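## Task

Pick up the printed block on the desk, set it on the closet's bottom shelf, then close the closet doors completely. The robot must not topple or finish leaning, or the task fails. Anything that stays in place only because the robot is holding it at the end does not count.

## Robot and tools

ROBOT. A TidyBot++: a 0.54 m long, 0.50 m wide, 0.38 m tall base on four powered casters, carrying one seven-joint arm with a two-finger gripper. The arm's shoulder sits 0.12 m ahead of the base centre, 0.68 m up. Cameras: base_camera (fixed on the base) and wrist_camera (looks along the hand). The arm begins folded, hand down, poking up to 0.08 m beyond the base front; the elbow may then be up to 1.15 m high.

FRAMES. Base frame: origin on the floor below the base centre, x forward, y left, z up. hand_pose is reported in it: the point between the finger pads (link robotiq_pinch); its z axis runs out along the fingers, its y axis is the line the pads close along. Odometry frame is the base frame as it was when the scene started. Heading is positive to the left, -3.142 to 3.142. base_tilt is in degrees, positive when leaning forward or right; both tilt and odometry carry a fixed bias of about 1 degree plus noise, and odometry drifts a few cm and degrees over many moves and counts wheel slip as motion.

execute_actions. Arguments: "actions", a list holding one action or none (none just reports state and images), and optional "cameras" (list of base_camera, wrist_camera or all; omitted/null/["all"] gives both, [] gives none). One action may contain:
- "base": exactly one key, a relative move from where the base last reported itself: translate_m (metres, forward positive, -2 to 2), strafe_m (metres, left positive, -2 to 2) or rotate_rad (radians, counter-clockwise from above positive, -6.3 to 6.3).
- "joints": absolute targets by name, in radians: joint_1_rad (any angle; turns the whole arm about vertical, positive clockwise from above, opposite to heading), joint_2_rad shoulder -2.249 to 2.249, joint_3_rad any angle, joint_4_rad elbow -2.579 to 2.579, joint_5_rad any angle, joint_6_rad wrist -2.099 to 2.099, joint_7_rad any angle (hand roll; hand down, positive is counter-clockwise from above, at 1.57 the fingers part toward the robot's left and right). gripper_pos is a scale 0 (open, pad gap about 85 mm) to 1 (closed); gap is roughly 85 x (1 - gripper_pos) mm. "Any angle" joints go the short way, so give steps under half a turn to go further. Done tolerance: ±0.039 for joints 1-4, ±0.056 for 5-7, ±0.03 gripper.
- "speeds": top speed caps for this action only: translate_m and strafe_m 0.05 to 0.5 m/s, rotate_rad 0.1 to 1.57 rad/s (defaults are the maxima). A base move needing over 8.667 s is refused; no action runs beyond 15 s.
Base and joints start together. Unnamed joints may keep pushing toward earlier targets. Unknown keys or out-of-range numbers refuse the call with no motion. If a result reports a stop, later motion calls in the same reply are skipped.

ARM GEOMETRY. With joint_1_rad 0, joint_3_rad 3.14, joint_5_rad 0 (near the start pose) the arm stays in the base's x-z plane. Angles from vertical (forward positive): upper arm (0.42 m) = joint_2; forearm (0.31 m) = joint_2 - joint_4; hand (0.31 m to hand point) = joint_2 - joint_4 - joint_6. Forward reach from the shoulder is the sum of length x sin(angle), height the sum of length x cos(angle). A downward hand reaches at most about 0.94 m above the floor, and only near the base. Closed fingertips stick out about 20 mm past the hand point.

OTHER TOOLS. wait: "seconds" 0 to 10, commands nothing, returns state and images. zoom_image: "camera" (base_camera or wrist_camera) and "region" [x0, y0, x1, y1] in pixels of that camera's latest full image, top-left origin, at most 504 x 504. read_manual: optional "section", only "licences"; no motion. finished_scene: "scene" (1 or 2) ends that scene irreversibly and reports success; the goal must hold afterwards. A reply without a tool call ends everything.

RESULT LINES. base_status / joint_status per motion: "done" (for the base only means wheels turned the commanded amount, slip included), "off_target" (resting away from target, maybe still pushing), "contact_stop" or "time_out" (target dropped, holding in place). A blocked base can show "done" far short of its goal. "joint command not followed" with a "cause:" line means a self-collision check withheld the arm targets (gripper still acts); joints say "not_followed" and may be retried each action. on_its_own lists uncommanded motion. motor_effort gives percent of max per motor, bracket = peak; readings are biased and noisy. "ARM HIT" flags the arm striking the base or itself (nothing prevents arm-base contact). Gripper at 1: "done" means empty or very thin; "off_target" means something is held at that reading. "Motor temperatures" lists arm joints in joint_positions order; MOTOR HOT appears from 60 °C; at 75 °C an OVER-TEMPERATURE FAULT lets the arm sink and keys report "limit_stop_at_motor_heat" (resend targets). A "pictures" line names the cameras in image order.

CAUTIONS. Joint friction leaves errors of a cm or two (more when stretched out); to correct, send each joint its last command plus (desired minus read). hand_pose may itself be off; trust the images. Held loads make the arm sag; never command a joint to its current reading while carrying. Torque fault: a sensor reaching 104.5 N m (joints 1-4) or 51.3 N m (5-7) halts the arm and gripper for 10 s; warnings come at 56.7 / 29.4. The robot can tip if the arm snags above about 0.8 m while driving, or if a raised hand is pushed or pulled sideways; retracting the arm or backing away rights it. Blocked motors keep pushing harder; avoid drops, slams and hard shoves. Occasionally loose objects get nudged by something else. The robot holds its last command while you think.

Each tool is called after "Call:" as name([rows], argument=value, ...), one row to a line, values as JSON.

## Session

Call:
execute_actions([
  {"joints":{"joint_6_rad":0.4}},
])

Call:
execute_actions([
  {"base":{"rotate_rad":2.1}},
], cameras=["wrist_camera"])

Call:
execute_actions([
  {"base":{"rotate_rad":2.1}},
], cameras=["wrist_camera"])

Scene clock: 1.57 s.
Motor temperatures (°C, as the motors report them): [34 32 26 32 33 34 45]
base_odometry: x=+0.000 y=+0.000 heading=+0.000 (m, m, rad; odometry frame)
base_tilt: forward=+1.1 right=+0.4 (deg)
base_status: not commanded
joint_positions: joint_1_rad=+0.028 joint_2_rad=-0.328 joint_3_rad=+3.173 joint_4_rad=-2.516 joint_5_rad=+0.027 joint_6_rad=+0.382 joint_7_rad=+1.551 gripper_pos=+0.000
joint_status: all done
motor_effort: joint_1_rad=+1(0) joint_2_rad=-6(7) joint_3_rad=+0(1) joint_4_rad=+18(18) joint_5_rad=+1(1) joint_6_rad=+8(9) joint_7_rad=+1(1) (%)
hand_pose: x=+0.5423 y=-0.0212 z=+0.8256 quat_wxyz=(+0.012, +0.785, -0.020, +0.619) (m; base frame)
pictures: base_camera, wrist_camera
Images, in order (width x height): base_camera 644x364, wrist_camera 644x476.

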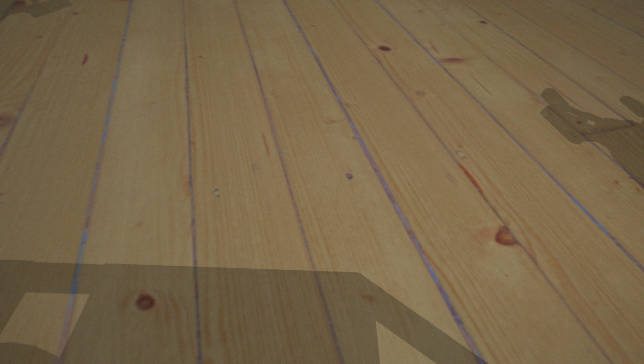

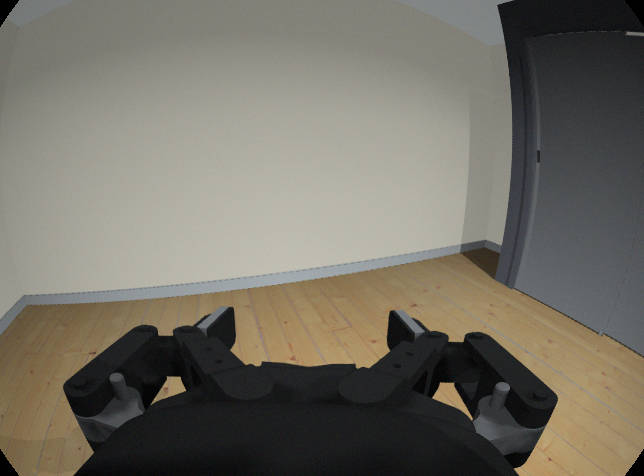

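Scene clock: 4.37 s.
Motor temperatures (°C, as the motors report them): [34 32 26 32 33 34 45]
base_odometry: x=+0.000 y=+0.000 heading=+2.099 (m, m, rad; odometry frame)
base_tilt: forward=+1.1 right=+0.4 (deg)
base_status: done
joint_positions: joint_1_rad=+0.028 joint_2_rad=-0.328 joint_3_rad=+3.173 joint_4_rad=-2.516 joint_5_rad=+0.027 joint_6_rad=+0.382 joint_7_rad=+1.551 gripper_pos=+0.000
joint_status: not commanded
motor_effort: joint_1_rad=+1(2) joint_2_rad=-7(8) joint_3_rad=+0(2) joint_4_rad=+18(17) joint_5_rad=+1(0) joint_6_rad=+8(8) joint_7_rad=+1(1) (%)
hand_pose: x=+0.5423 y=-0.0216 z=+0.8256 quat_wxyz=(+0.012, +0.785, -0.021, +0.619) (m; base frame)
pictures: wrist_camera
Images, in order (width x height): wrist_camera 644x476.

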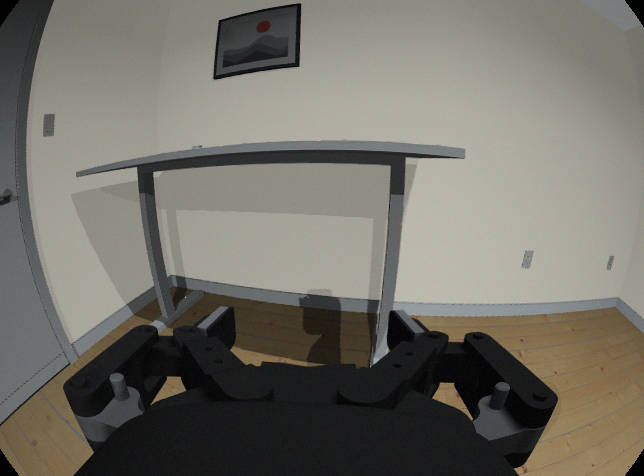

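Scene clock: 7.00 s.
Motor temperatures (°C, as the motors report them): [34 32 26 32 33 34 45]
base_odometry: x=+0.000 y=+0.000 heading=-2.084 (m, m, rad; odometry frame)
base_tilt: forward=+1.1 right=+0.4 (deg)
base_status: done
joint_positions: joint_1_rad=+0.028 joint_2_rad=-0.328 joint_3_rad=+3.173 joint_4_rad=-2.516 joint_5_rad=+0.027 joint_6_rad=+0.382 joint_7_rad=+1.551 gripper_pos=+0.000
joint_status: not commanded
motor_effort: joint_1_rad=+0(1) joint_2_rad=-7(7) joint_3_rad=+0(1) joint_4_rad=+18(18) joint_5_rad=+1(1) joint_6_rad=+8(8) joint_7_rad=+1(1) (%)
hand_pose: x=+0.5423 y=-0.0216 z=+0.8256 quat_wxyz=(+0.012, +0.785, -0.021, +0.619) (m; base frame)
pictures: wrist_camera
Images, in order (width x height): wrist_camera 644x476.

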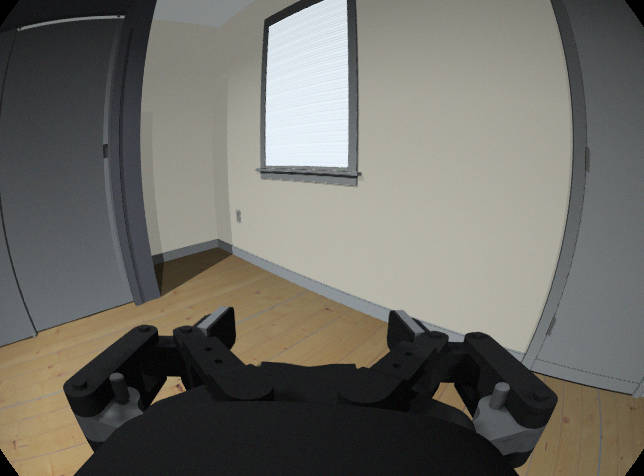

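Call:
execute_actions([
  {"base":{"rotate_rad":0.78},"joints":{"joint_1_rad":0.33,"joint_3_rad":3.14,"joint_5_rad":0,"joint_2_rad":-0.1,"joint_4_rad":-1.91,"joint_6_rad":0.15,"gripper_pos":1}},
], cameras=[])

Call:
execute_actions([
  {"base":{"translate_m":0.9}},
])

Scene clock: 11.93 s.
Motor temperatures (°C, as the motors report them): [34 32 26 32 33 34 45]
base_odometry: x=+0.000 y=+0.000 heading=-1.305 (m, m, rad; odometry frame)
base_tilt: forward=+1.1 right=+0.4 (deg)
base_status: done
joint_positions: joint_1_rad=+0.307 joint_2_rad=-0.119 joint_3_rad=+3.149 joint_4_rad=-1.920 joint_5_rad=+0.027 joint_6_rad=+0.191 joint_7_rad=+1.551 gripper_pos=+0.999
joint_status: all done
motor_effort: joint_1_rad=+0(0) joint_2_rad=-18(17) joint_3_rad=+0(1) joint_4_rad=+21(21) joint_5_rad=+0(1) joint_6_rad=+8(9) joint_7_rad=+1(2) (%)
hand_pose: x=+0.6592 y=-0.1733 z=+1.0160 quat_wxyz=(+0.109, +0.712, -0.109, +0.685) (m; base frame)
pictures: none
No camera images: the call's "cameras" was empty. Leave "cameras" out to get every camera's image.

Scene clock: 15.10 s.
Motor temperatures (°C, as the motors report them): [34 32 26 32 33 34 45]
base_odometry: x=+0.238 y=-0.868 heading=-1.304 (m, m, rad; odometry frame)
base_tilt: forward=+1.1 right=+0.5 (deg)
base_status: done
joint_positions: joint_1_rad=+0.309 joint_2_rad=-0.108 joint_3_rad=+3.149 joint_4_rad=-1.919 joint_5_rad=+0.027 joint_6_rad=+0.188 joint_7_rad=+1.551 gripper_pos=+0.999
joint_status: not commanded
motor_effort: joint_1_rad=+0(0) joint_2_rad=-18(21) joint_3_rad=+0(0) joint_4_rad=+21(21) joint_5_rad=+0(1) joint_6_rad=+8(8) joint_7_rad=+2(1) (%)
hand_pose: x=+0.6626 y=-0.1751 z=+1.0092 quat_wxyz=(+0.109, +0.717, -0.110, +0.680) (m; base frame)
pictures: base_camera, wrist_camera
Images, in order (width x height): base_camera 644x364, wrist_camera 644x476.

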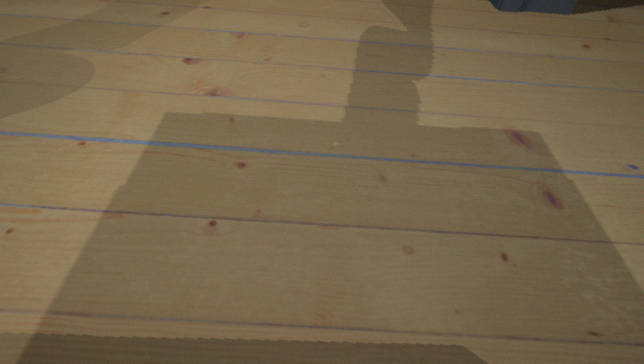

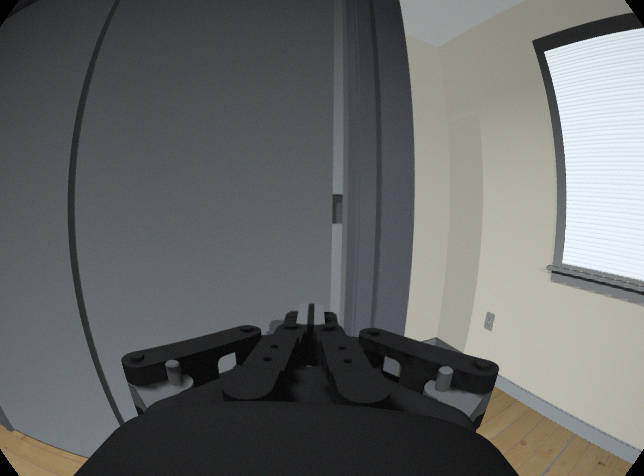

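Call:
execute_actions([
  {"base":{"rotate_rad":-0.09},"joints":{"joint_4_rad":-1.7,"joint_6_rad":0.02}},
], cameras=[])

Call:
execute_actions([
  {"base":{"translate_m":0.35}},
])

Scene clock: 20.63 s.
Motor temperatures (°C, as the motors report them): [34 32 26 32 33 34 45]
base_odometry: x=+0.238 y=-0.868 heading=-1.394 (m, m, rad; odometry frame)
base_tilt: forward=+1.1 right=+0.4 (deg)
base_status: done
joint_positions: joint_1_rad=+0.320 joint_2_rad=-0.108 joint_3_rad=+3.146 joint_4_rad=-1.706 joint_5_rad=+0.027 joint_6_rad=+0.061 joint_7_rad=+1.551 gripper_pos=+0.999
joint_status: all done
motor_effort: joint_1_rad=+0(2) joint_2_rad=-18(20) joint_3_rad=+0(3) joint_4_rad=+21(22) joint_5_rad=+1(0) joint_6_rad=+8(9) joint_7_rad=+1(1) (%)
hand_pose: x=+0.6695 y=-0.1833 z=+1.1021 quat_wxyz=(+0.118, +0.686, -0.109, +0.709) (m; base frame)
pictures: none
No camera images: the call's "cameras" was empty. Leave "cameras" out to get every camera's image.

Scene clock: 22.67 s.
Motor temperatures (°C, as the motors report them): [34 32 26 32 33 34 45]
base_odometry: x=+0.299 y=-1.213 heading=-1.394 (m, m, rad; odometry frame)
base_tilt: forward=+1.1 right=+0.4 (deg)
base_status: done
joint_positions: joint_1_rad=+0.320 joint_2_rad=-0.098 joint_3_rad=+3.146 joint_4_rad=-1.705 joint_5_rad=+0.027 joint_6_rad=+0.058 joint_7_rad=+1.551 gripper_pos=+0.999
joint_status: not commanded
motor_effort: joint_1_rad=+0(1) joint_2_rad=-19(22) joint_3_rad=+1(1) joint_4_rad=+22(21) joint_5_rad=+1(1) joint_6_rad=+8(9) joint_7_rad=+1(1) (%)
hand_pose: x=+0.6732 y=-0.1845 z=+1.0958 quat_wxyz=(+0.117, +0.691, -0.110, +0.705) (m; base frame)
pictures: base_camera, wrist_camera
Images, in order (width x height): base_camera 644x364, wrist_camera 644x476.

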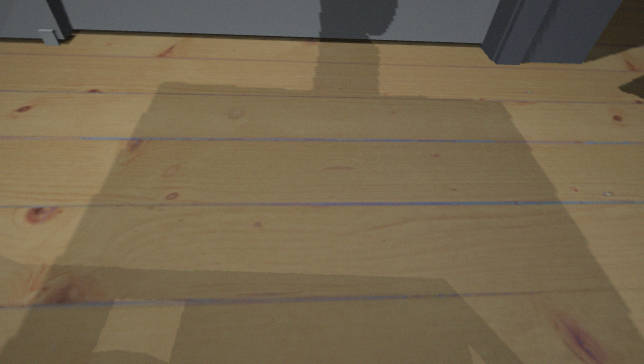

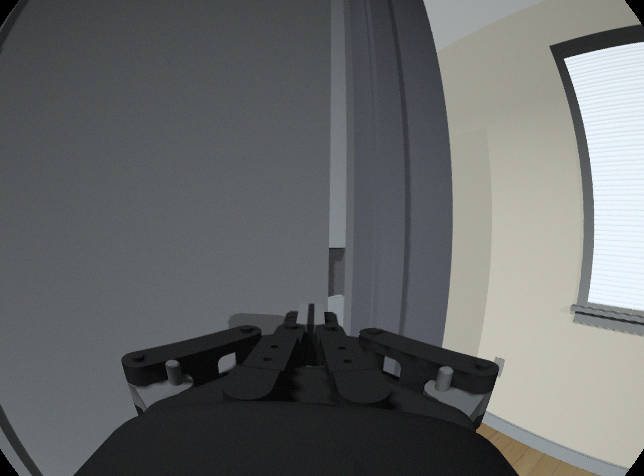

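Call:
execute_actions([
  {"base":{"strafe_m":-0.12}},
], cameras=[])

Call:
execute_actions([
  {"base":{"translate_m":0.22},"speeds":{"translate_m":0.15}},
])

Scene clock: 27.90 s.
Motor temperatures (°C, as the motors report them): [34 32 26 32 33 34 45]
base_odometry: x=+0.181 y=-1.234 heading=-1.394 (m, m, rad; odometry frame)
base_tilt: forward=+1.1 right=+0.5 (deg)
base_status: done
joint_positions: joint_1_rad=+0.322 joint_2_rad=-0.098 joint_3_rad=+3.146 joint_4_rad=-1.705 joint_5_rad=+0.027 joint_6_rad=+0.057 joint_7_rad=+1.551 gripper_pos=+0.999
joint_status: not commanded
motor_effort: joint_1_rad=+0(2) joint_2_rad=-19(21) joint_3_rad=+0(2) joint_4_rad=+21(22) joint_5_rad=+1(1) joint_6_rad=+8(9) joint_7_rad=+1(1) (%)
hand_pose: x=+0.6729 y=-0.1854 z=+1.0957 quat_wxyz=(+0.118, +0.691, -0.111, +0.705) (m; base frame)
pictures: none
No camera images: the call's "cameras" was empty. Leave "cameras" out to get every camera's image.

Scene clock: 30.03 s.
Motor temperatures (°C, as the motors report them): [34 32 26 32 33 34 45]
base_odometry: x=+0.220 y=-1.451 heading=-1.394 (m, m, rad; odometry frame)
base_tilt: forward=+1.1 right=+0.4 (deg)
base_status: done
joint_positions: joint_1_rad=+0.322 joint_2_rad=-0.099 joint_3_rad=+3.146 joint_4_rad=-1.705 joint_5_rad=+0.027 joint_6_rad=+0.057 joint_7_rad=+1.551 gripper_pos=+0.999
joint_status: not commanded
motor_effort: joint_1_rad=+0(1) joint_2_rad=-19(22) joint_3_rad=+0(2) joint_4_rad=+22(22) joint_5_rad=+1(1) joint_6_rad=+8(9) joint_7_rad=+1(1) (%)
hand_pose: x=+0.6728 y=-0.1853 z=+1.0958 quat_wxyz=(+0.118, +0.691, -0.111, +0.705) (m; base frame)
pictures: base_camera, wrist_camera
Images, in order (width x height): base_camera 644x364, wrist_camera 644x476.

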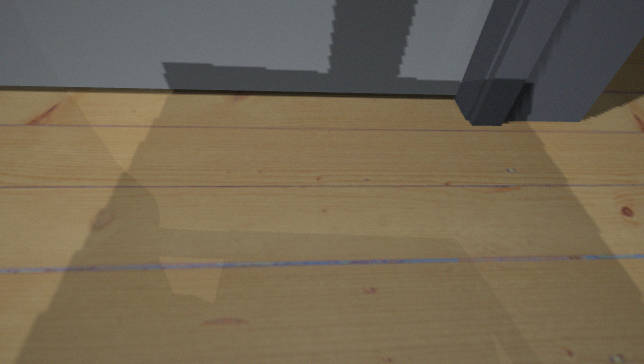

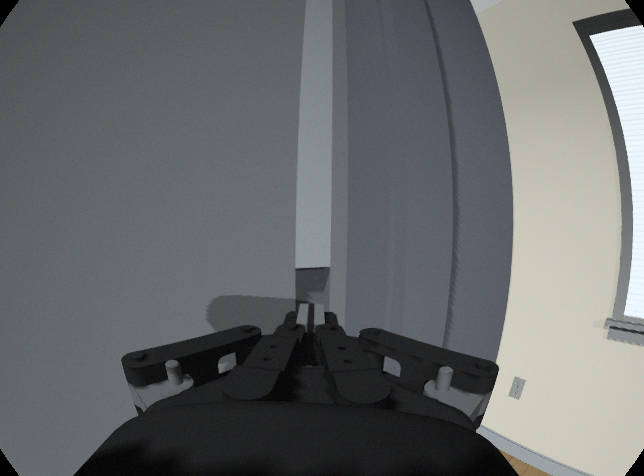

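Call:
execute_actions([
  {"base":{"strafe_m":-0.02},"joints":{"joint_4_rad":-1.76}},
], cameras=[])

Call:
execute_actions([
  {"base":{"translate_m":0.1},"speeds":{"translate_m":0.07}},
], cameras=["wrist_camera"])

Scene clock: 34.17 s.
Motor temperatures (°C, as the motors report them): [34 32 26 32 33 34 45]
base_odometry: x=+0.200 y=-1.455 heading=-1.394 (m, m, rad; odometry frame)
base_tilt: forward=+1.1 right=+0.5 (deg)
base_status: done
joint_positions: joint_1_rad=+0.322 joint_2_rad=-0.098 joint_3_rad=+3.145 joint_4_rad=-1.756 joint_5_rad=+0.027 joint_6_rad=+0.057 joint_7_rad=+1.551 gripper_pos=+0.999
joint_status: all done
motor_effort: joint_1_rad=+0(3) joint_2_rad=-19(21) joint_3_rad=+0(2) joint_4_rad=+21(23) joint_5_rad=+1(1) joint_6_rad=+8(9) joint_7_rad=+1(1) (%)
hand_pose: x=+0.6720 y=-0.1849 z=+1.0641 quat_wxyz=(+0.115, +0.709, -0.113, +0.687) (m; base frame)
pictures: none
No camera images: the call's "cameras" was empty. Leave "cameras" out to get every camera's image.

Scene clock: 36.37 s.
Motor temperatures (°C, as the motors report them): [34 32 26 32 33 34 45]
base_odometry: x=+0.217 y=-1.554 heading=-1.394 (m, m, rad; odometry frame)
base_tilt: forward=+1.1 right=+0.4 (deg)
base_status: done
joint_positions: joint_1_rad=+0.334 joint_2_rad=-0.114 joint_3_rad=+3.154 joint_4_rad=-1.760 joint_5_rad=+0.027 joint_6_rad=+0.040 joint_7_rad=+1.551 gripper_pos=+0.999
joint_status: not commanded
motor_effort: joint_1_rad=-2(6) joint_2_rad=-18(20) joint_3_rad=-3(6) joint_4_rad=+21(27) joint_5_rad=+1(1) joint_6_rad=+8(12) joint_7_rad=+1(1) (%)
hand_pose: x=+0.6620 y=-0.1947 z=+1.0651 quat_wxyz=(+0.121, +0.709, -0.121, +0.684) (m; base frame)
pictures: wrist_camera
Images, in order (width x height): wrist_camera 644x476.

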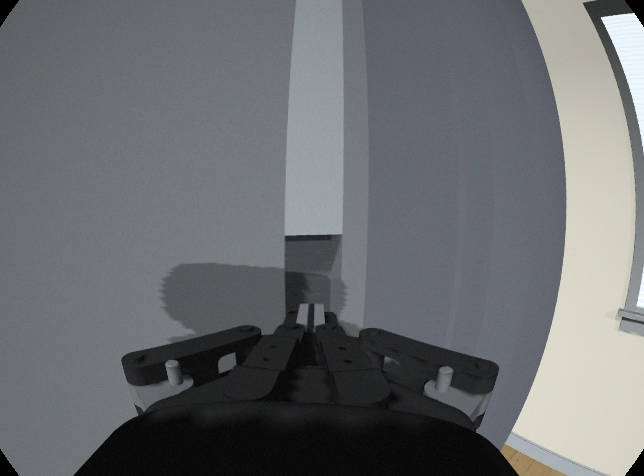

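In the pocket.

Call:
execute_actions([
  {"base":{"translate_m":0.02},"speeds":{"translate_m":0.05}},
], cameras=[])

Call:
execute_actions([
  {"base":{"strafe_m":0.3},"speeds":{"strafe_m":0.07},"joints":{"joint_2_rad":-0.05}},
])

Scene clock: 40.30 s.
Motor temperatures (°C, as the motors report them): [34 32 26 32 33 34 45]
base_odometry: x=+0.221 y=-1.573 heading=-1.394 (m, m, rad; odometry frame)
base_tilt: forward=+1.1 right=+0.4 (deg)
base_status: done
joint_positions: joint_1_rad=+0.341 joint_2_rad=-0.153 joint_3_rad=+3.159 joint_4_rad=-1.787 joint_5_rad=+0.027 joint_6_rad=+0.025 joint_7_rad=+1.551 gripper_pos=+0.999
joint_status: not commanded
motor_effort: joint_1_rad=-4(7) joint_2_rad=-6(18) joint_3_rad=-5(7) joint_4_rad=+26(28) joint_5_rad=+1(1) joint_6_rad=+12(14) joint_7_rad=+1(1) (%)
hand_pose: x=+0.6445 y=-0.1957 z=+1.0657 quat_wxyz=(+0.125, +0.709, -0.126, +0.682) (m; base frame)
pictures: none
No camera images: the call's "cameras" was empty. Leave "cameras" out to get every camera's image.

Scene clock: 45.10 s.
Motor temperatures (°C, as the motors report them): [34 32 26 32 33 34 45]
base_odometry: x=+0.516 y=-1.521 heading=-1.395 (m, m, rad; odometry frame)
base_tilt: forward=+1.1 right=+0.4 (deg)
base_status: done
joint_positions: joint_1_rad=+0.405 joint_2_rad=-0.102 joint_3_rad=+3.222 joint_4_rad=-1.755 joint_5_rad=+0.027 joint_6_rad=+0.025 joint_7_rad=+1.551 gripper_pos=+0.999
joint_status: joint_2_rad off_target (ended at -0.102, target -0.050)
motor_effort: joint_1_rad=-14(18) joint_2_rad=-7(14) joint_3_rad=-14(19) joint_4_rad=+22(26) joint_5_rad=+1(1) joint_6_rad=+9(12) joint_7_rad=+1(1) (%)
hand_pose: x=+0.6337 y=-0.2725 z=+1.0566 quat_wxyz=(+0.164, +0.706, -0.174, +0.667) (m; base frame)
pictures: base_camera, wrist_camera
Images, in order (width x height): base_camera 644x364, wrist_camera 644x476.

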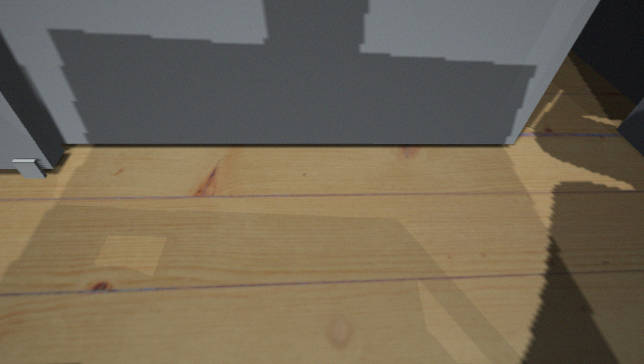

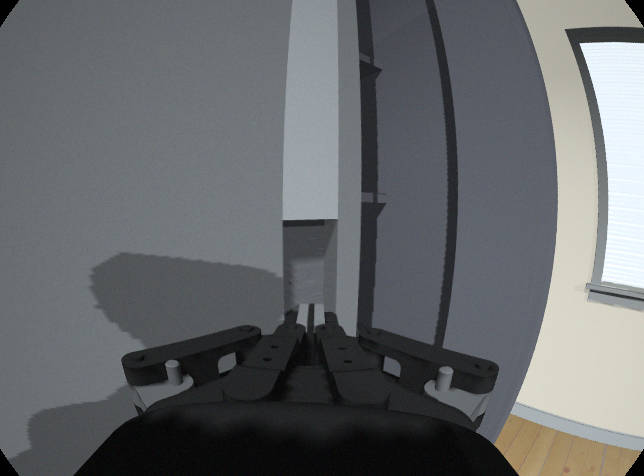

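Call:
execute_actions([
  {"base":{"strafe_m":0.27},"speeds":{"strafe_m":0.07}},
])

Call:
execute_actions([
  {"base":{"strafe_m":-0.09},"speeds":{"strafe_m":0.1},"joints":{"joint_2_rad":-0.12}},
], cameras=[])

Call:
execute_actions([
  {"base":{"translate_m":-0.5}},
], cameras=[])

Call:
execute_actions([
  {"base":{"strafe_m":-0.45},"joints":{"joint_1_rad":0,"joint_6_rad":-0.3,"gripper_pos":0}},
])

Call:
execute_actions([
  {"base":{"rotate_rad":3.14},"joints":{"joint_2_rad":-0.1,"joint_4_rad":-1.2,"joint_6_rad":-0.95}},
], cameras=[])

Call:
execute_actions([
  {"base":{"translate_m":1.1}},
])

Scene clock: 58.43 s.
Motor temperatures (°C, as the motors report them): [34 32 26 32 33 34 45]
base_odometry: x=+0.782 y=-1.473 heading=-1.395 (m, m, rad; odometry frame)
base_tilt: forward=+1.1 right=+0.4 (deg)
base_status: done
joint_positions: joint_1_rad=+0.433 joint_2_rad=-0.104 joint_3_rad=+3.250 joint_4_rad=-1.758 joint_5_rad=+0.027 joint_6_rad=+0.025 joint_7_rad=+1.551 gripper_pos=+0.999
joint_status: not commanded
motor_effort: joint_1_rad=-19(23) joint_2_rad=-6(15) joint_3_rad=-20(24) joint_4_rad=+23(24) joint_5_rad=+1(2) joint_6_rad=+10(10) joint_7_rad=+1(1) (%)
hand_pose: x=+0.6165 y=-0.3018 z=+1.0558 quat_wxyz=(+0.182, +0.701, -0.195, +0.662) (m; base frame)
pictures: base_camera, wrist_camera
Images, in order (width x height): base_camera 644x364, wrist_camera 644x476.

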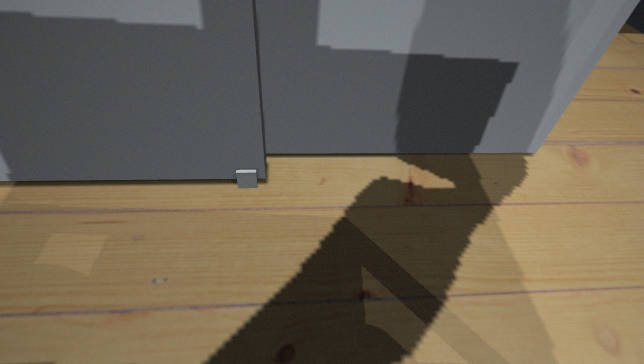

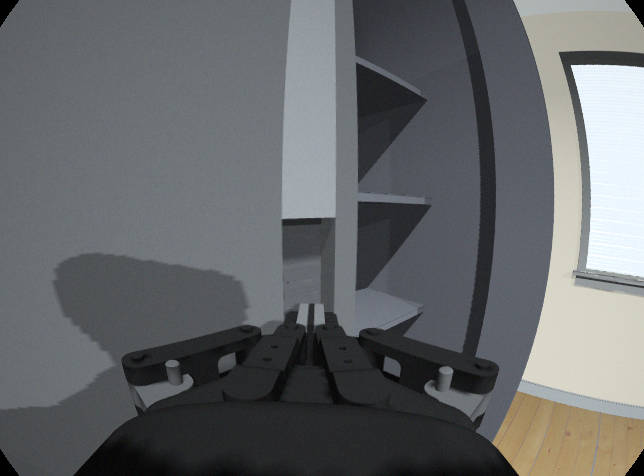

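Scene clock: 59.93 s.
Motor temperatures (°C, as the motors report them): [34 32 26 32 33 34 45]
base_odometry: x=+0.694 y=-1.489 heading=-1.394 (m, m, rad; odometry frame)
base_tilt: forward=+1.1 right=+0.4 (deg)
base_status: done
joint_positions: joint_1_rad=+0.388 joint_2_rad=-0.178 joint_3_rad=+3.195 joint_4_rad=-1.805 joint_5_rad=+0.027 joint_6_rad=-0.005 joint_7_rad=+1.551 gripper_pos=+0.999
joint_status: joint_2_rad off_target (ended at -0.178, target -0.120)
motor_effort: joint_1_rad=-10(19) joint_2_rad=-4(9) joint_3_rad=-11(20) joint_4_rad=+29(35) joint_5_rad=+1(1) joint_6_rad=+15(19) joint_7_rad=+2(1) (%)
hand_pose: x=+0.6162 y=-0.2366 z=+1.0593 quat_wxyz=(+0.149, +0.711, -0.160, +0.669) (m; base frame)
pictures: none
No camera images: the call's "cameras" was empty. Leave "cameras" out to get every camera's image.

Scene clock: 62.30 s.
Motor temperatures (°C, as the motors report them): [34 32 26 32 33 34 45]
base_odometry: x=+0.606 y=-0.997 heading=-1.395 (m, m, rad; odometry frame)
base_tilt: forward=+1.1 right=+0.4 (deg)
base_status: done
joint_positions: joint_1_rad=+0.344 joint_2_rad=-0.123 joint_3_rad=+3.144 joint_4_rad=-1.762 joint_5_rad=+0.027 joint_6_rad=-0.005 joint_7_rad=+1.551 gripper_pos=+0.999
joint_status: not commanded
on_its_own: joint_2_rad moved +0.056 to your old target -0.120
motor_effort: joint_1_rad=+0(10) joint_2_rad=-18(22) joint_3_rad=+0(11) joint_4_rad=+22(28) joint_5_rad=+1(1) joint_6_rad=+8(15) joint_7_rad=+1(1) (%)
hand_pose: x=+0.6581 y=-0.1931 z=+1.0551 quat_wxyz=(+0.120, +0.722, -0.124, +0.670) (m; base frame)
pictures: none
No camera images: the call's "cameras" was empty. Leave "cameras" out to get every camera's image.

Scene clock: 64.57 s.
Motor temperatures (°C, as the motors report them): [34 32 26 32 33 34 45]
base_odometry: x=+0.163 y=-1.075 heading=-1.395 (m, m, rad; odometry frame)
base_tilt: forward=+1.1 right=+0.4 (deg)
base_status: done
joint_positions: joint_1_rad=+0.019 joint_2_rad=-0.123 joint_3_rad=+3.141 joint_4_rad=-1.762 joint_5_rad=+0.027 joint_6_rad=-0.262 joint_7_rad=+1.551 gripper_pos=+0.000
joint_status: all done
motor_effort: joint_1_rad=+0(3) joint_2_rad=-18(19) joint_3_rad=+0(3) joint_4_rad=+20(22) joint_5_rad=+1(1) joint_6_rad=+8(8) joint_7_rad=+1(0) (%)
hand_pose: x=+0.6755 y=-0.0114 z=+0.9770 quat_wxyz=(+0.010, +0.814, -0.007, +0.581) (m; base frame)
pictures: base_camera, wrist_camera
Images, in order (width x height): base_camera 644x364, wrist_camera 644x476.

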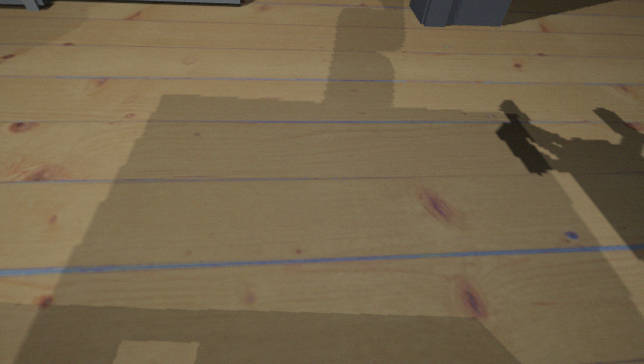

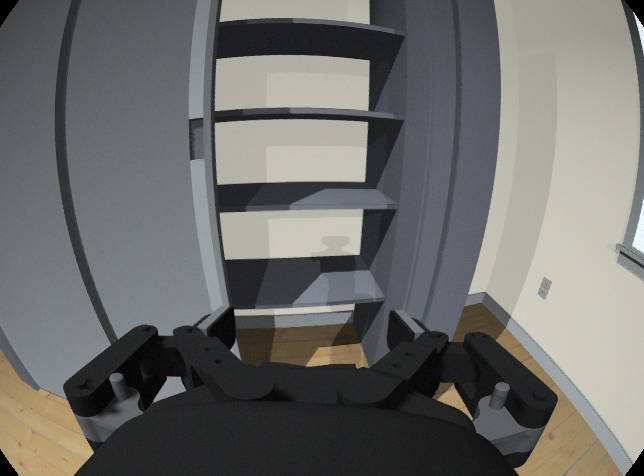

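Scene clock: 67.87 s.
Motor temperatures (°C, as the motors report them): [34 32 26 32 33 34 45]
base_odometry: x=+0.163 y=-1.075 heading=+1.744 (m, m, rad; odometry frame)
base_tilt: forward=+1.1 right=+0.4 (deg)
base_status: done
joint_positions: joint_1_rad=+0.013 joint_2_rad=-0.101 joint_3_rad=+3.141 joint_4_rad=-1.212 joint_5_rad=+0.027 joint_6_rad=-0.908 joint_7_rad=+1.551 gripper_pos=+0.000
joint_status: all done
motor_effort: joint_1_rad=+0(2) joint_2_rad=-16(20) joint_3_rad=+0(3) joint_4_rad=+19(22) joint_5_rad=+1(1) joint_6_rad=+7(8) joint_7_rad=+2(1) (%)
hand_pose: x=+0.6386 y=-0.0115 z=+1.1048 quat_wxyz=(+0.011, +0.847, -0.012, +0.532) (m; base frame)
pictures: none
No camera images: the call's "cameras" was empty. Leave "cameras" out to get every camera's image.

Scene clock: 71.43 s.
Motor temperatures (°C, as the motors report them): [34 32 26 32 33 34 45]
base_odometry: x=-0.029 y=+0.008 heading=+1.745 (m, m, rad; odometry frame)
base_tilt: forward=+1.1 right=+0.4 (deg)
base_status: done
joint_positions: joint_1_rad=+0.013 joint_2_rad=-0.099 joint_3_rad=+3.141 joint_4_rad=-1.210 joint_5_rad=+0.027 joint_6_rad=-0.913 joint_7_rad=+1.551 gripper_pos=+0.000
joint_status: not commanded
motor_effort: joint_1_rad=+0(0) joint_2_rad=-17(20) joint_3_rad=+0(1) joint_4_rad=+20(20) joint_5_rad=+1(1) joint_6_rad=+8(8) joint_7_rad=+1(1) (%)
hand_pose: x=+0.6389 y=-0.0116 z=+1.1040 quat_wxyz=(+0.011, +0.848, -0.012, +0.530) (m; base frame)
pictures: base_camera, wrist_camera
Images, in order (width x height): base_camera 644x364, wrist_camera 644x476.

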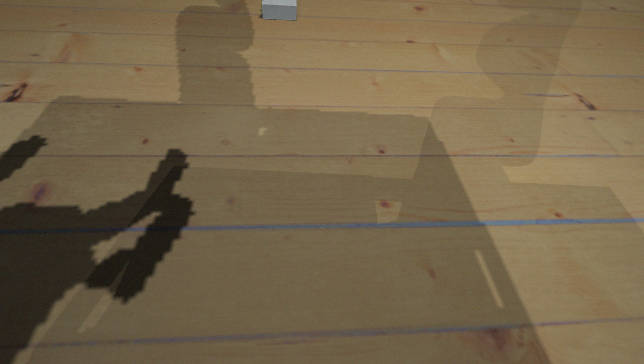

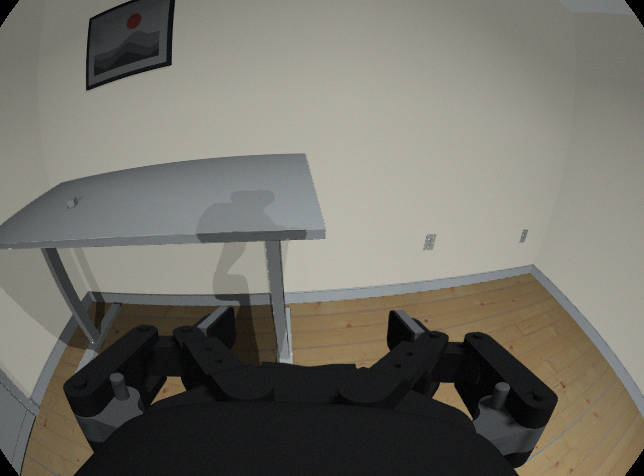

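Call:
execute_actions([
  {"base":{"strafe_m":1.1}},
], cameras=["wrist_camera"])

Call:
execute_actions([
  {"base":{"translate_m":0.45}},
])

Scene clock: 78.03 s.
Motor temperatures (°C, as the motors report them): [34 32 26 32 33 34 45]
base_odometry: x=-1.113 y=-0.182 heading=+1.745 (m, m, rad; odometry frame)
base_tilt: forward=+1.1 right=+0.4 (deg)
base_status: done
joint_positions: joint_1_rad=+0.013 joint_2_rad=-0.099 joint_3_rad=+3.141 joint_4_rad=-1.210 joint_5_rad=+0.026 joint_6_rad=-0.913 joint_7_rad=+1.551 gripper_pos=+0.000
joint_status: not commanded
motor_effort: joint_1_rad=+1(2) joint_2_rad=-17(17) joint_3_rad=+0(2) joint_4_rad=+19(19) joint_5_rad=+1(2) joint_6_rad=+7(8) joint_7_rad=+1(1) (%)
hand_pose: x=+0.6389 y=-0.0112 z=+1.1040 quat_wxyz=(+0.011, +0.848, -0.012, +0.530) (m; base frame)
pictures: wrist_camera
Images, in order (width x height): wrist_camera 644x476.

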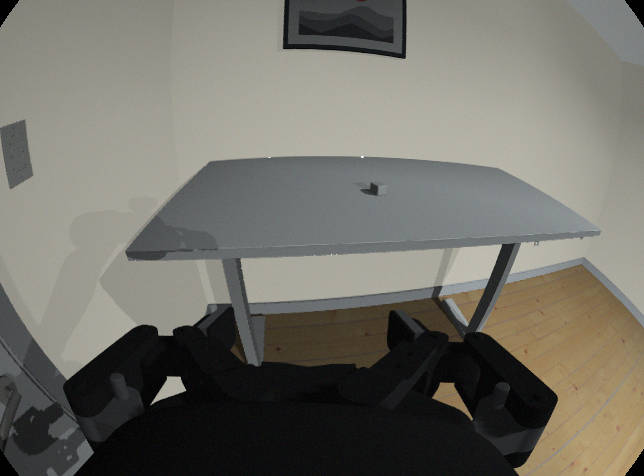

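Scene clock: 80.30 s.
Motor temperatures (°C, as the motors report them): [34 32 26 32 33 34 45]
base_odometry: x=-1.191 y=+0.261 heading=+1.746 (m, m, rad; odometry frame)
base_tilt: forward=+1.1 right=+0.4 (deg)
base_status: done
joint_positions: joint_1_rad=+0.013 joint_2_rad=-0.093 joint_3_rad=+3.141 joint_4_rad=-1.209 joint_5_rad=+0.026 joint_6_rad=-0.914 joint_7_rad=+1.551 gripper_pos=+0.000
joint_status: not commanded
motor_effort: joint_1_rad=+0(1) joint_2_rad=-17(21) joint_3_rad=+0(1) joint_4_rad=+19(20) joint_5_rad=+1(1) joint_6_rad=+8(8) joint_7_rad=+1(1) (%)
hand_pose: x=+0.6413 y=-0.0112 z=+1.1011 quat_wxyz=(+0.011, +0.849, -0.012, +0.528) (m; base frame)
pictures: base_camera, wrist_camera
Images, in order (width x height): base_camera 644x364, wrist_camera 644x476.

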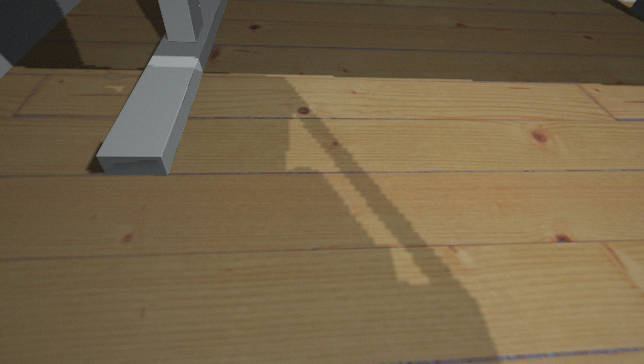

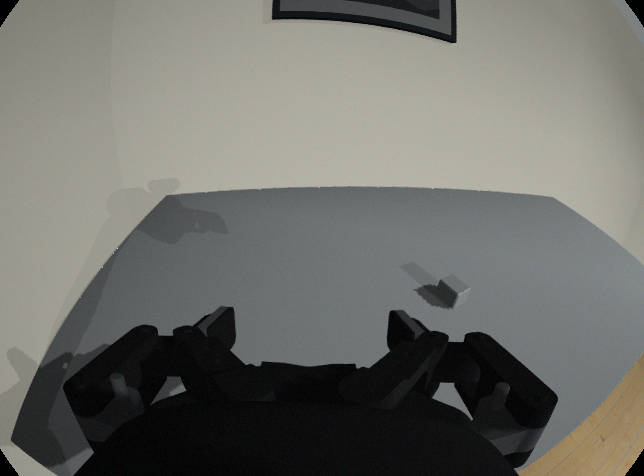

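Call:
execute_actions([
  {"base":{"strafe_m":-0.19}},
], cameras=["wrist_camera"])

Call:
zoom_image(camera="wrist_camera", region=[240,230,400,350])

Scene clock: 87.50 s.
Motor temperatures (°C, as the motors report them): [34 32 26 32 33 34 45]
base_odometry: x=-1.004 y=+0.294 heading=+1.746 (m, m, rad; odometry frame)
base_tilt: forward=+1.1 right=+0.5 (deg)
base_status: done
joint_positions: joint_1_rad=+0.013 joint_2_rad=-0.093 joint_3_rad=+3.143 joint_4_rad=-1.208 joint_5_rad=+0.026 joint_6_rad=-0.914 joint_7_rad=+1.551 gripper_pos=+0.000
joint_status: not commanded
motor_effort: joint_1_rad=+0(2) joint_2_rad=-17(18) joint_3_rad=-1(3) joint_4_rad=+19(19) joint_5_rad=+1(2) joint_6_rad=+8(7) joint_7_rad=+1(1) (%)
hand_pose: x=+0.6413 y=-0.0121 z=+1.1011 quat_wxyz=(+0.011, +0.849, -0.013, +0.528) (m; base frame)
pictures: wrist_camera
Images, in order (width x height): wrist_camera 644x476.

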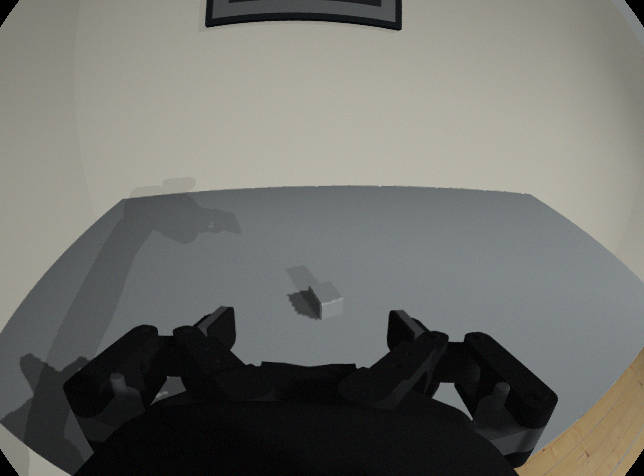

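Region (240, 230, 400, 350) of wrist_camera's 644x476 image, scaled by 3.150; it fills the top 378 rows of this view, and the rest is white.

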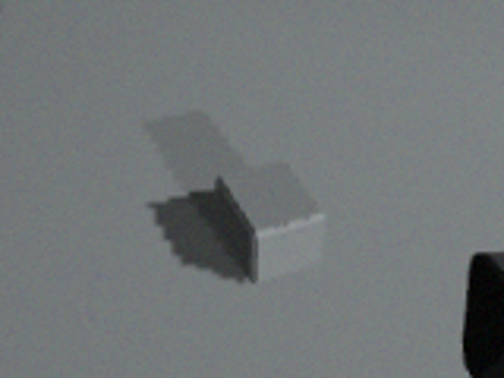

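Call:
execute_actions([
  {"base":{"rotate_rad":0.4}},
], cameras=[])

Call:
execute_actions([
  {"base":{"translate_m":-0.1}},
], cameras=[])

Call:
execute_actions([
  {"base":{"strafe_m":-0.34},"joints":{"joint_2_rad":0.1,"joint_4_rad":-1.15,"joint_6_rad":-0.75}},
], cameras=["wrist_camera"])

Scene clock: 95.60 s.
Motor temperatures (°C, as the motors report them): [34 32 26 32 33 34 45]
base_odometry: x=-1.004 y=+0.294 heading=+2.146 (m, m, rad; odometry frame)
base_tilt: forward=+1.1 right=+0.5 (deg)
base_status: done
joint_positions: joint_1_rad=+0.007 joint_2_rad=-0.093 joint_3_rad=+3.136 joint_4_rad=-1.208 joint_5_rad=+0.025 joint_6_rad=-0.914 joint_7_rad=+1.551 gripper_pos=+0.000
joint_status: not commanded
motor_effort: joint_1_rad=+0(3) joint_2_rad=-17(20) joint_3_rad=+0(3) joint_4_rad=+19(21) joint_5_rad=+1(2) joint_6_rad=+7(8) joint_7_rad=+1(1) (%)
hand_pose: x=+0.6414 y=-0.0052 z=+1.1011 quat_wxyz=(+0.008, +0.849, -0.007, +0.528) (m; base frame)
pictures: none
No camera images: the call's "cameras" was empty. Leave "cameras" out to get every camera's image.

Scene clock: 96.87 s.
Motor temperatures (°C, as the motors report them): [34 32 26 32 33 34 45]
base_odometry: x=-0.949 y=+0.210 heading=+2.147 (m, m, rad; odometry frame)
base_tilt: forward=+1.1 right=+0.4 (deg)
base_status: done
joint_positions: joint_1_rad=+0.007 joint_2_rad=-0.104 joint_3_rad=+3.136 joint_4_rad=-1.207 joint_5_rad=+0.025 joint_6_rad=-0.914 joint_7_rad=+1.551 gripper_pos=+0.000
joint_status: not commanded
motor_effort: joint_1_rad=+0(1) joint_2_rad=-16(22) joint_3_rad=+1(1) joint_4_rad=+19(20) joint_5_rad=+1(1) joint_6_rad=+7(8) joint_7_rad=+1(1) (%)
hand_pose: x=+0.6366 y=-0.0052 z=+1.1076 quat_wxyz=(+0.008, +0.846, -0.007, +0.533) (m; base frame)
pictures: none
No camera images: the call's "cameras" was empty. Leave "cameras" out to get every camera's image.

Scene clock: 98.90 s.
Motor temperatures (°C, as the motors report them): [34 32 26 32 33 34 45]
base_odometry: x=-0.664 y=+0.395 heading=+2.146 (m, m, rad; odometry frame)
base_tilt: forward=+1.1 right=+0.4 (deg)
base_status: done
joint_positions: joint_1_rad=+0.007 joint_2_rad=+0.105 joint_3_rad=+3.140 joint_4_rad=-1.161 joint_5_rad=+0.025 joint_6_rad=-0.790 joint_7_rad=+1.551 gripper_pos=+0.000
joint_status: all done
motor_effort: joint_1_rad=+0(3) joint_2_rad=-26(30) joint_3_rad=+0(3) joint_4_rad=+20(21) joint_5_rad=+1(2) joint_6_rad=+7(7) joint_7_rad=+1(1) (%)
hand_pose: x=+0.7384 y=-0.0076 z=+1.0493 quat_wxyz=(+0.008, +0.856, -0.008, +0.517) (m; base frame)
pictures: wrist_camera
Images, in order (width x height): wrist_camera 644x476.

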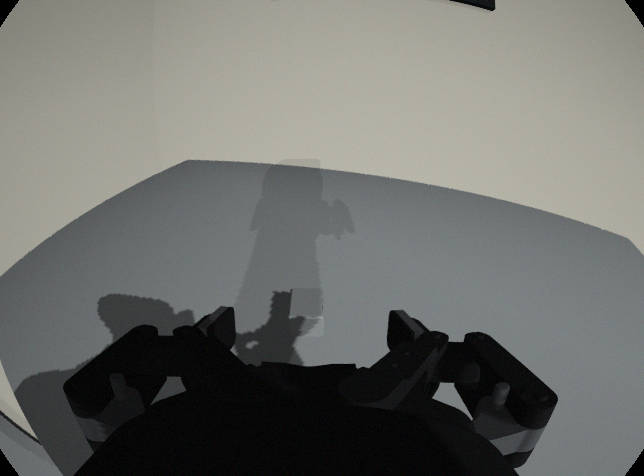

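Call:
execute_actions([
  {"base":{"translate_m":-0.02},"joints":{"joint_2_rad":0.18}},
], cameras=["wrist_camera"])

Scene clock: 103.43 s.
Motor temperatures (°C, as the motors report them): [34 32 26 32 33 34 45]
base_odometry: x=-0.653 y=+0.378 heading=+2.146 (m, m, rad; odometry frame)
base_tilt: forward=+1.1 right=+0.4 (deg)
base_status: done
joint_positions: joint_1_rad=+0.007 joint_2_rad=+0.171 joint_3_rad=+3.140 joint_4_rad=-1.160 joint_5_rad=+0.025 joint_6_rad=-0.789 joint_7_rad=+1.551 gripper_pos=+0.000
joint_status: all done
motor_effort: joint_1_rad=+0(2) joint_2_rad=-29(30) joint_3_rad=+0(2) joint_4_rad=+20(22) joint_5_rad=+1(1) joint_6_rad=+7(8) joint_7_rad=+1(1) (%)
hand_pose: x=+0.7614 y=-0.0078 z=+1.0091 quat_wxyz=(+0.008, +0.872, -0.008, +0.489) (m; base frame)
pictures: wrist_camera
Images, in order (width x height): wrist_camera 644x476.

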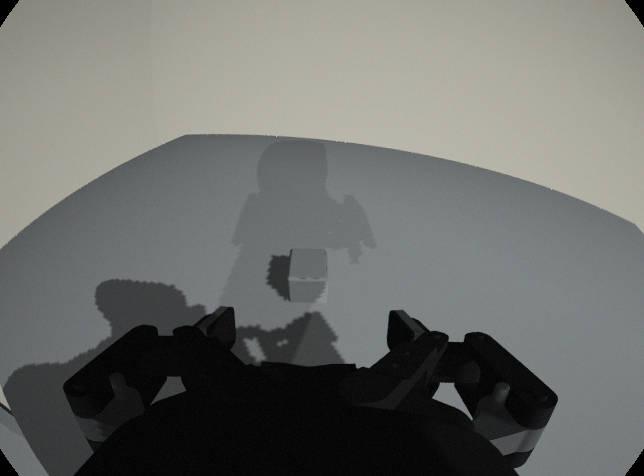

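Call:
execute_actions([
  {"base":{"translate_m":0.05},"speeds":{"translate_m":0.05},"joints":{"joint_2_rad":0.22}},
], cameras=["wrist_camera"])

Scene clock: 108.53 s.
Motor temperatures (°C, as the motors report them): [34 32 26 32 33 34 45]
base_odometry: x=-0.680 y=+0.421 heading=+2.146 (m, m, rad; odometry frame)
base_tilt: forward=+1.1 right=+0.4 (deg)
base_status: done
joint_positions: joint_1_rad=+0.007 joint_2_rad=+0.213 joint_3_rad=+3.140 joint_4_rad=-1.157 joint_5_rad=+0.025 joint_6_rad=-0.788 joint_7_rad=+1.551 gripper_pos=+0.000
joint_status: all done
motor_effort: joint_1_rad=+0(2) joint_2_rad=-30(33) joint_3_rad=+0(2) joint_4_rad=+20(20) joint_5_rad=+1(1) joint_6_rad=+7(7) joint_7_rad=+1(1) (%)
hand_pose: x=+0.7749 y=-0.0079 z=+0.9834 quat_wxyz=(+0.008, +0.881, -0.008, +0.472) (m; base frame)
pictures: wrist_camera
Images, in order (width x height): wrist_camera 644x476.

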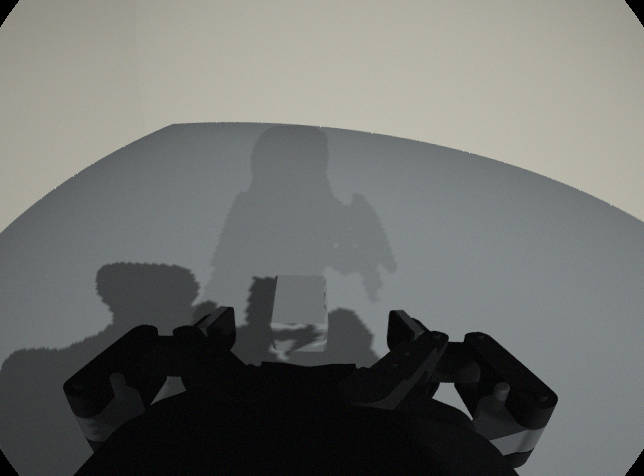

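Call:
execute_actions([
  {"base":{"translate_m":0.018},"speeds":{"translate_m":0.05},"joints":{"joint_2_rad":0.24}},
], cameras=["wrist_camera"])

Call:
execute_actions([
  {"joints":{"gripper_pos":0.75}},
], cameras=["wrist_camera"])

Scene clock: 112.10 s.
Motor temperatures (°C, as the motors report them): [34 32 26 32 33 34 45]
base_odometry: x=-0.689 y=+0.436 heading=+2.146 (m, m, rad; odometry frame)
base_tilt: forward=+1.1 right=+0.4 (deg)
base_status: done
joint_positions: joint_1_rad=+0.007 joint_2_rad=+0.231 joint_3_rad=+3.140 joint_4_rad=-1.157 joint_5_rad=+0.025 joint_6_rad=-0.788 joint_7_rad=+1.551 gripper_pos=+0.000
joint_status: all done
motor_effort: joint_1_rad=+0(2) joint_2_rad=-30(33) joint_3_rad=+0(1) joint_4_rad=+20(21) joint_5_rad=+1(1) joint_6_rad=+7(7) joint_7_rad=+1(1) (%)
hand_pose: x=+0.7804 y=-0.0079 z=+0.9713 quat_wxyz=(+0.008, +0.886, -0.008, +0.464) (m; base frame)
pictures: wrist_camera
Images, in order (width x height): wrist_camera 644x476.

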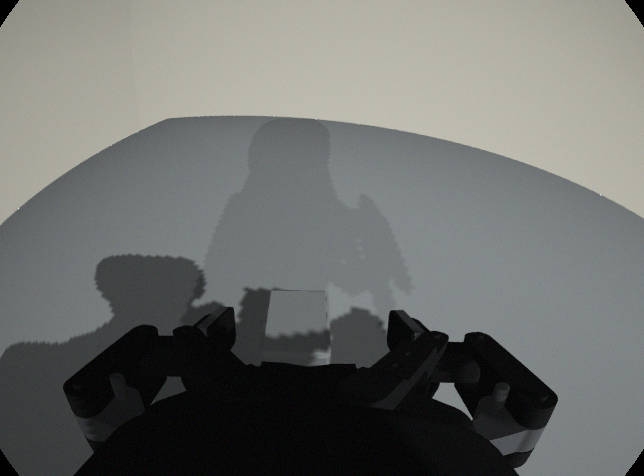

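Scene clock: 113.07 s.
Motor temperatures (°C, as the motors report them): [34 32 26 32 33 34 45]
base_odometry: x=-0.689 y=+0.436 heading=+2.146 (m, m, rad; odometry frame)
base_tilt: forward=+1.1 right=+0.4 (deg)
base_status: not commanded
joint_positions: joint_1_rad=+0.007 joint_2_rad=+0.231 joint_3_rad=+3.140 joint_4_rad=-1.152 joint_5_rad=+0.025 joint_6_rad=-0.782 joint_7_rad=+1.551 gripper_pos=+0.669
joint_status: gripper_pos off_target (ended at +0.669, target +0.750)
motor_effort: joint_1_rad=+0(1) joint_2_rad=-28(31) joint_3_rad=+0(0) joint_4_rad=+18(20) joint_5_rad=+1(2) joint_6_rad=+6(7) joint_7_rad=+1(1) (%)
hand_pose: x=+0.7820 y=-0.0079 z=+0.9755 quat_wxyz=(+0.008, +0.883, -0.008, +0.469) (m; base frame)
pictures: wrist_camera
Images, in order (width x height): wrist_camera 644x476.

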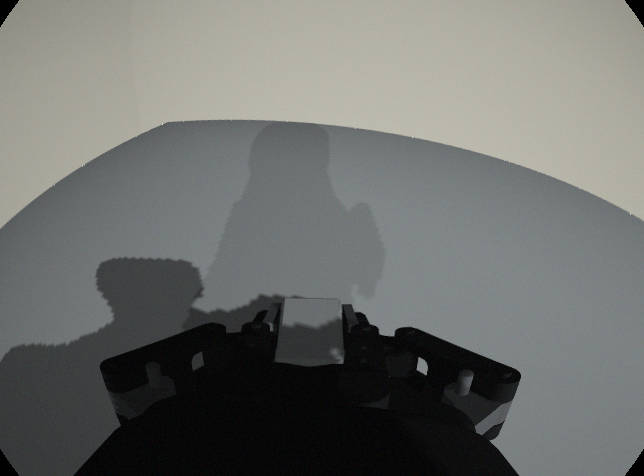

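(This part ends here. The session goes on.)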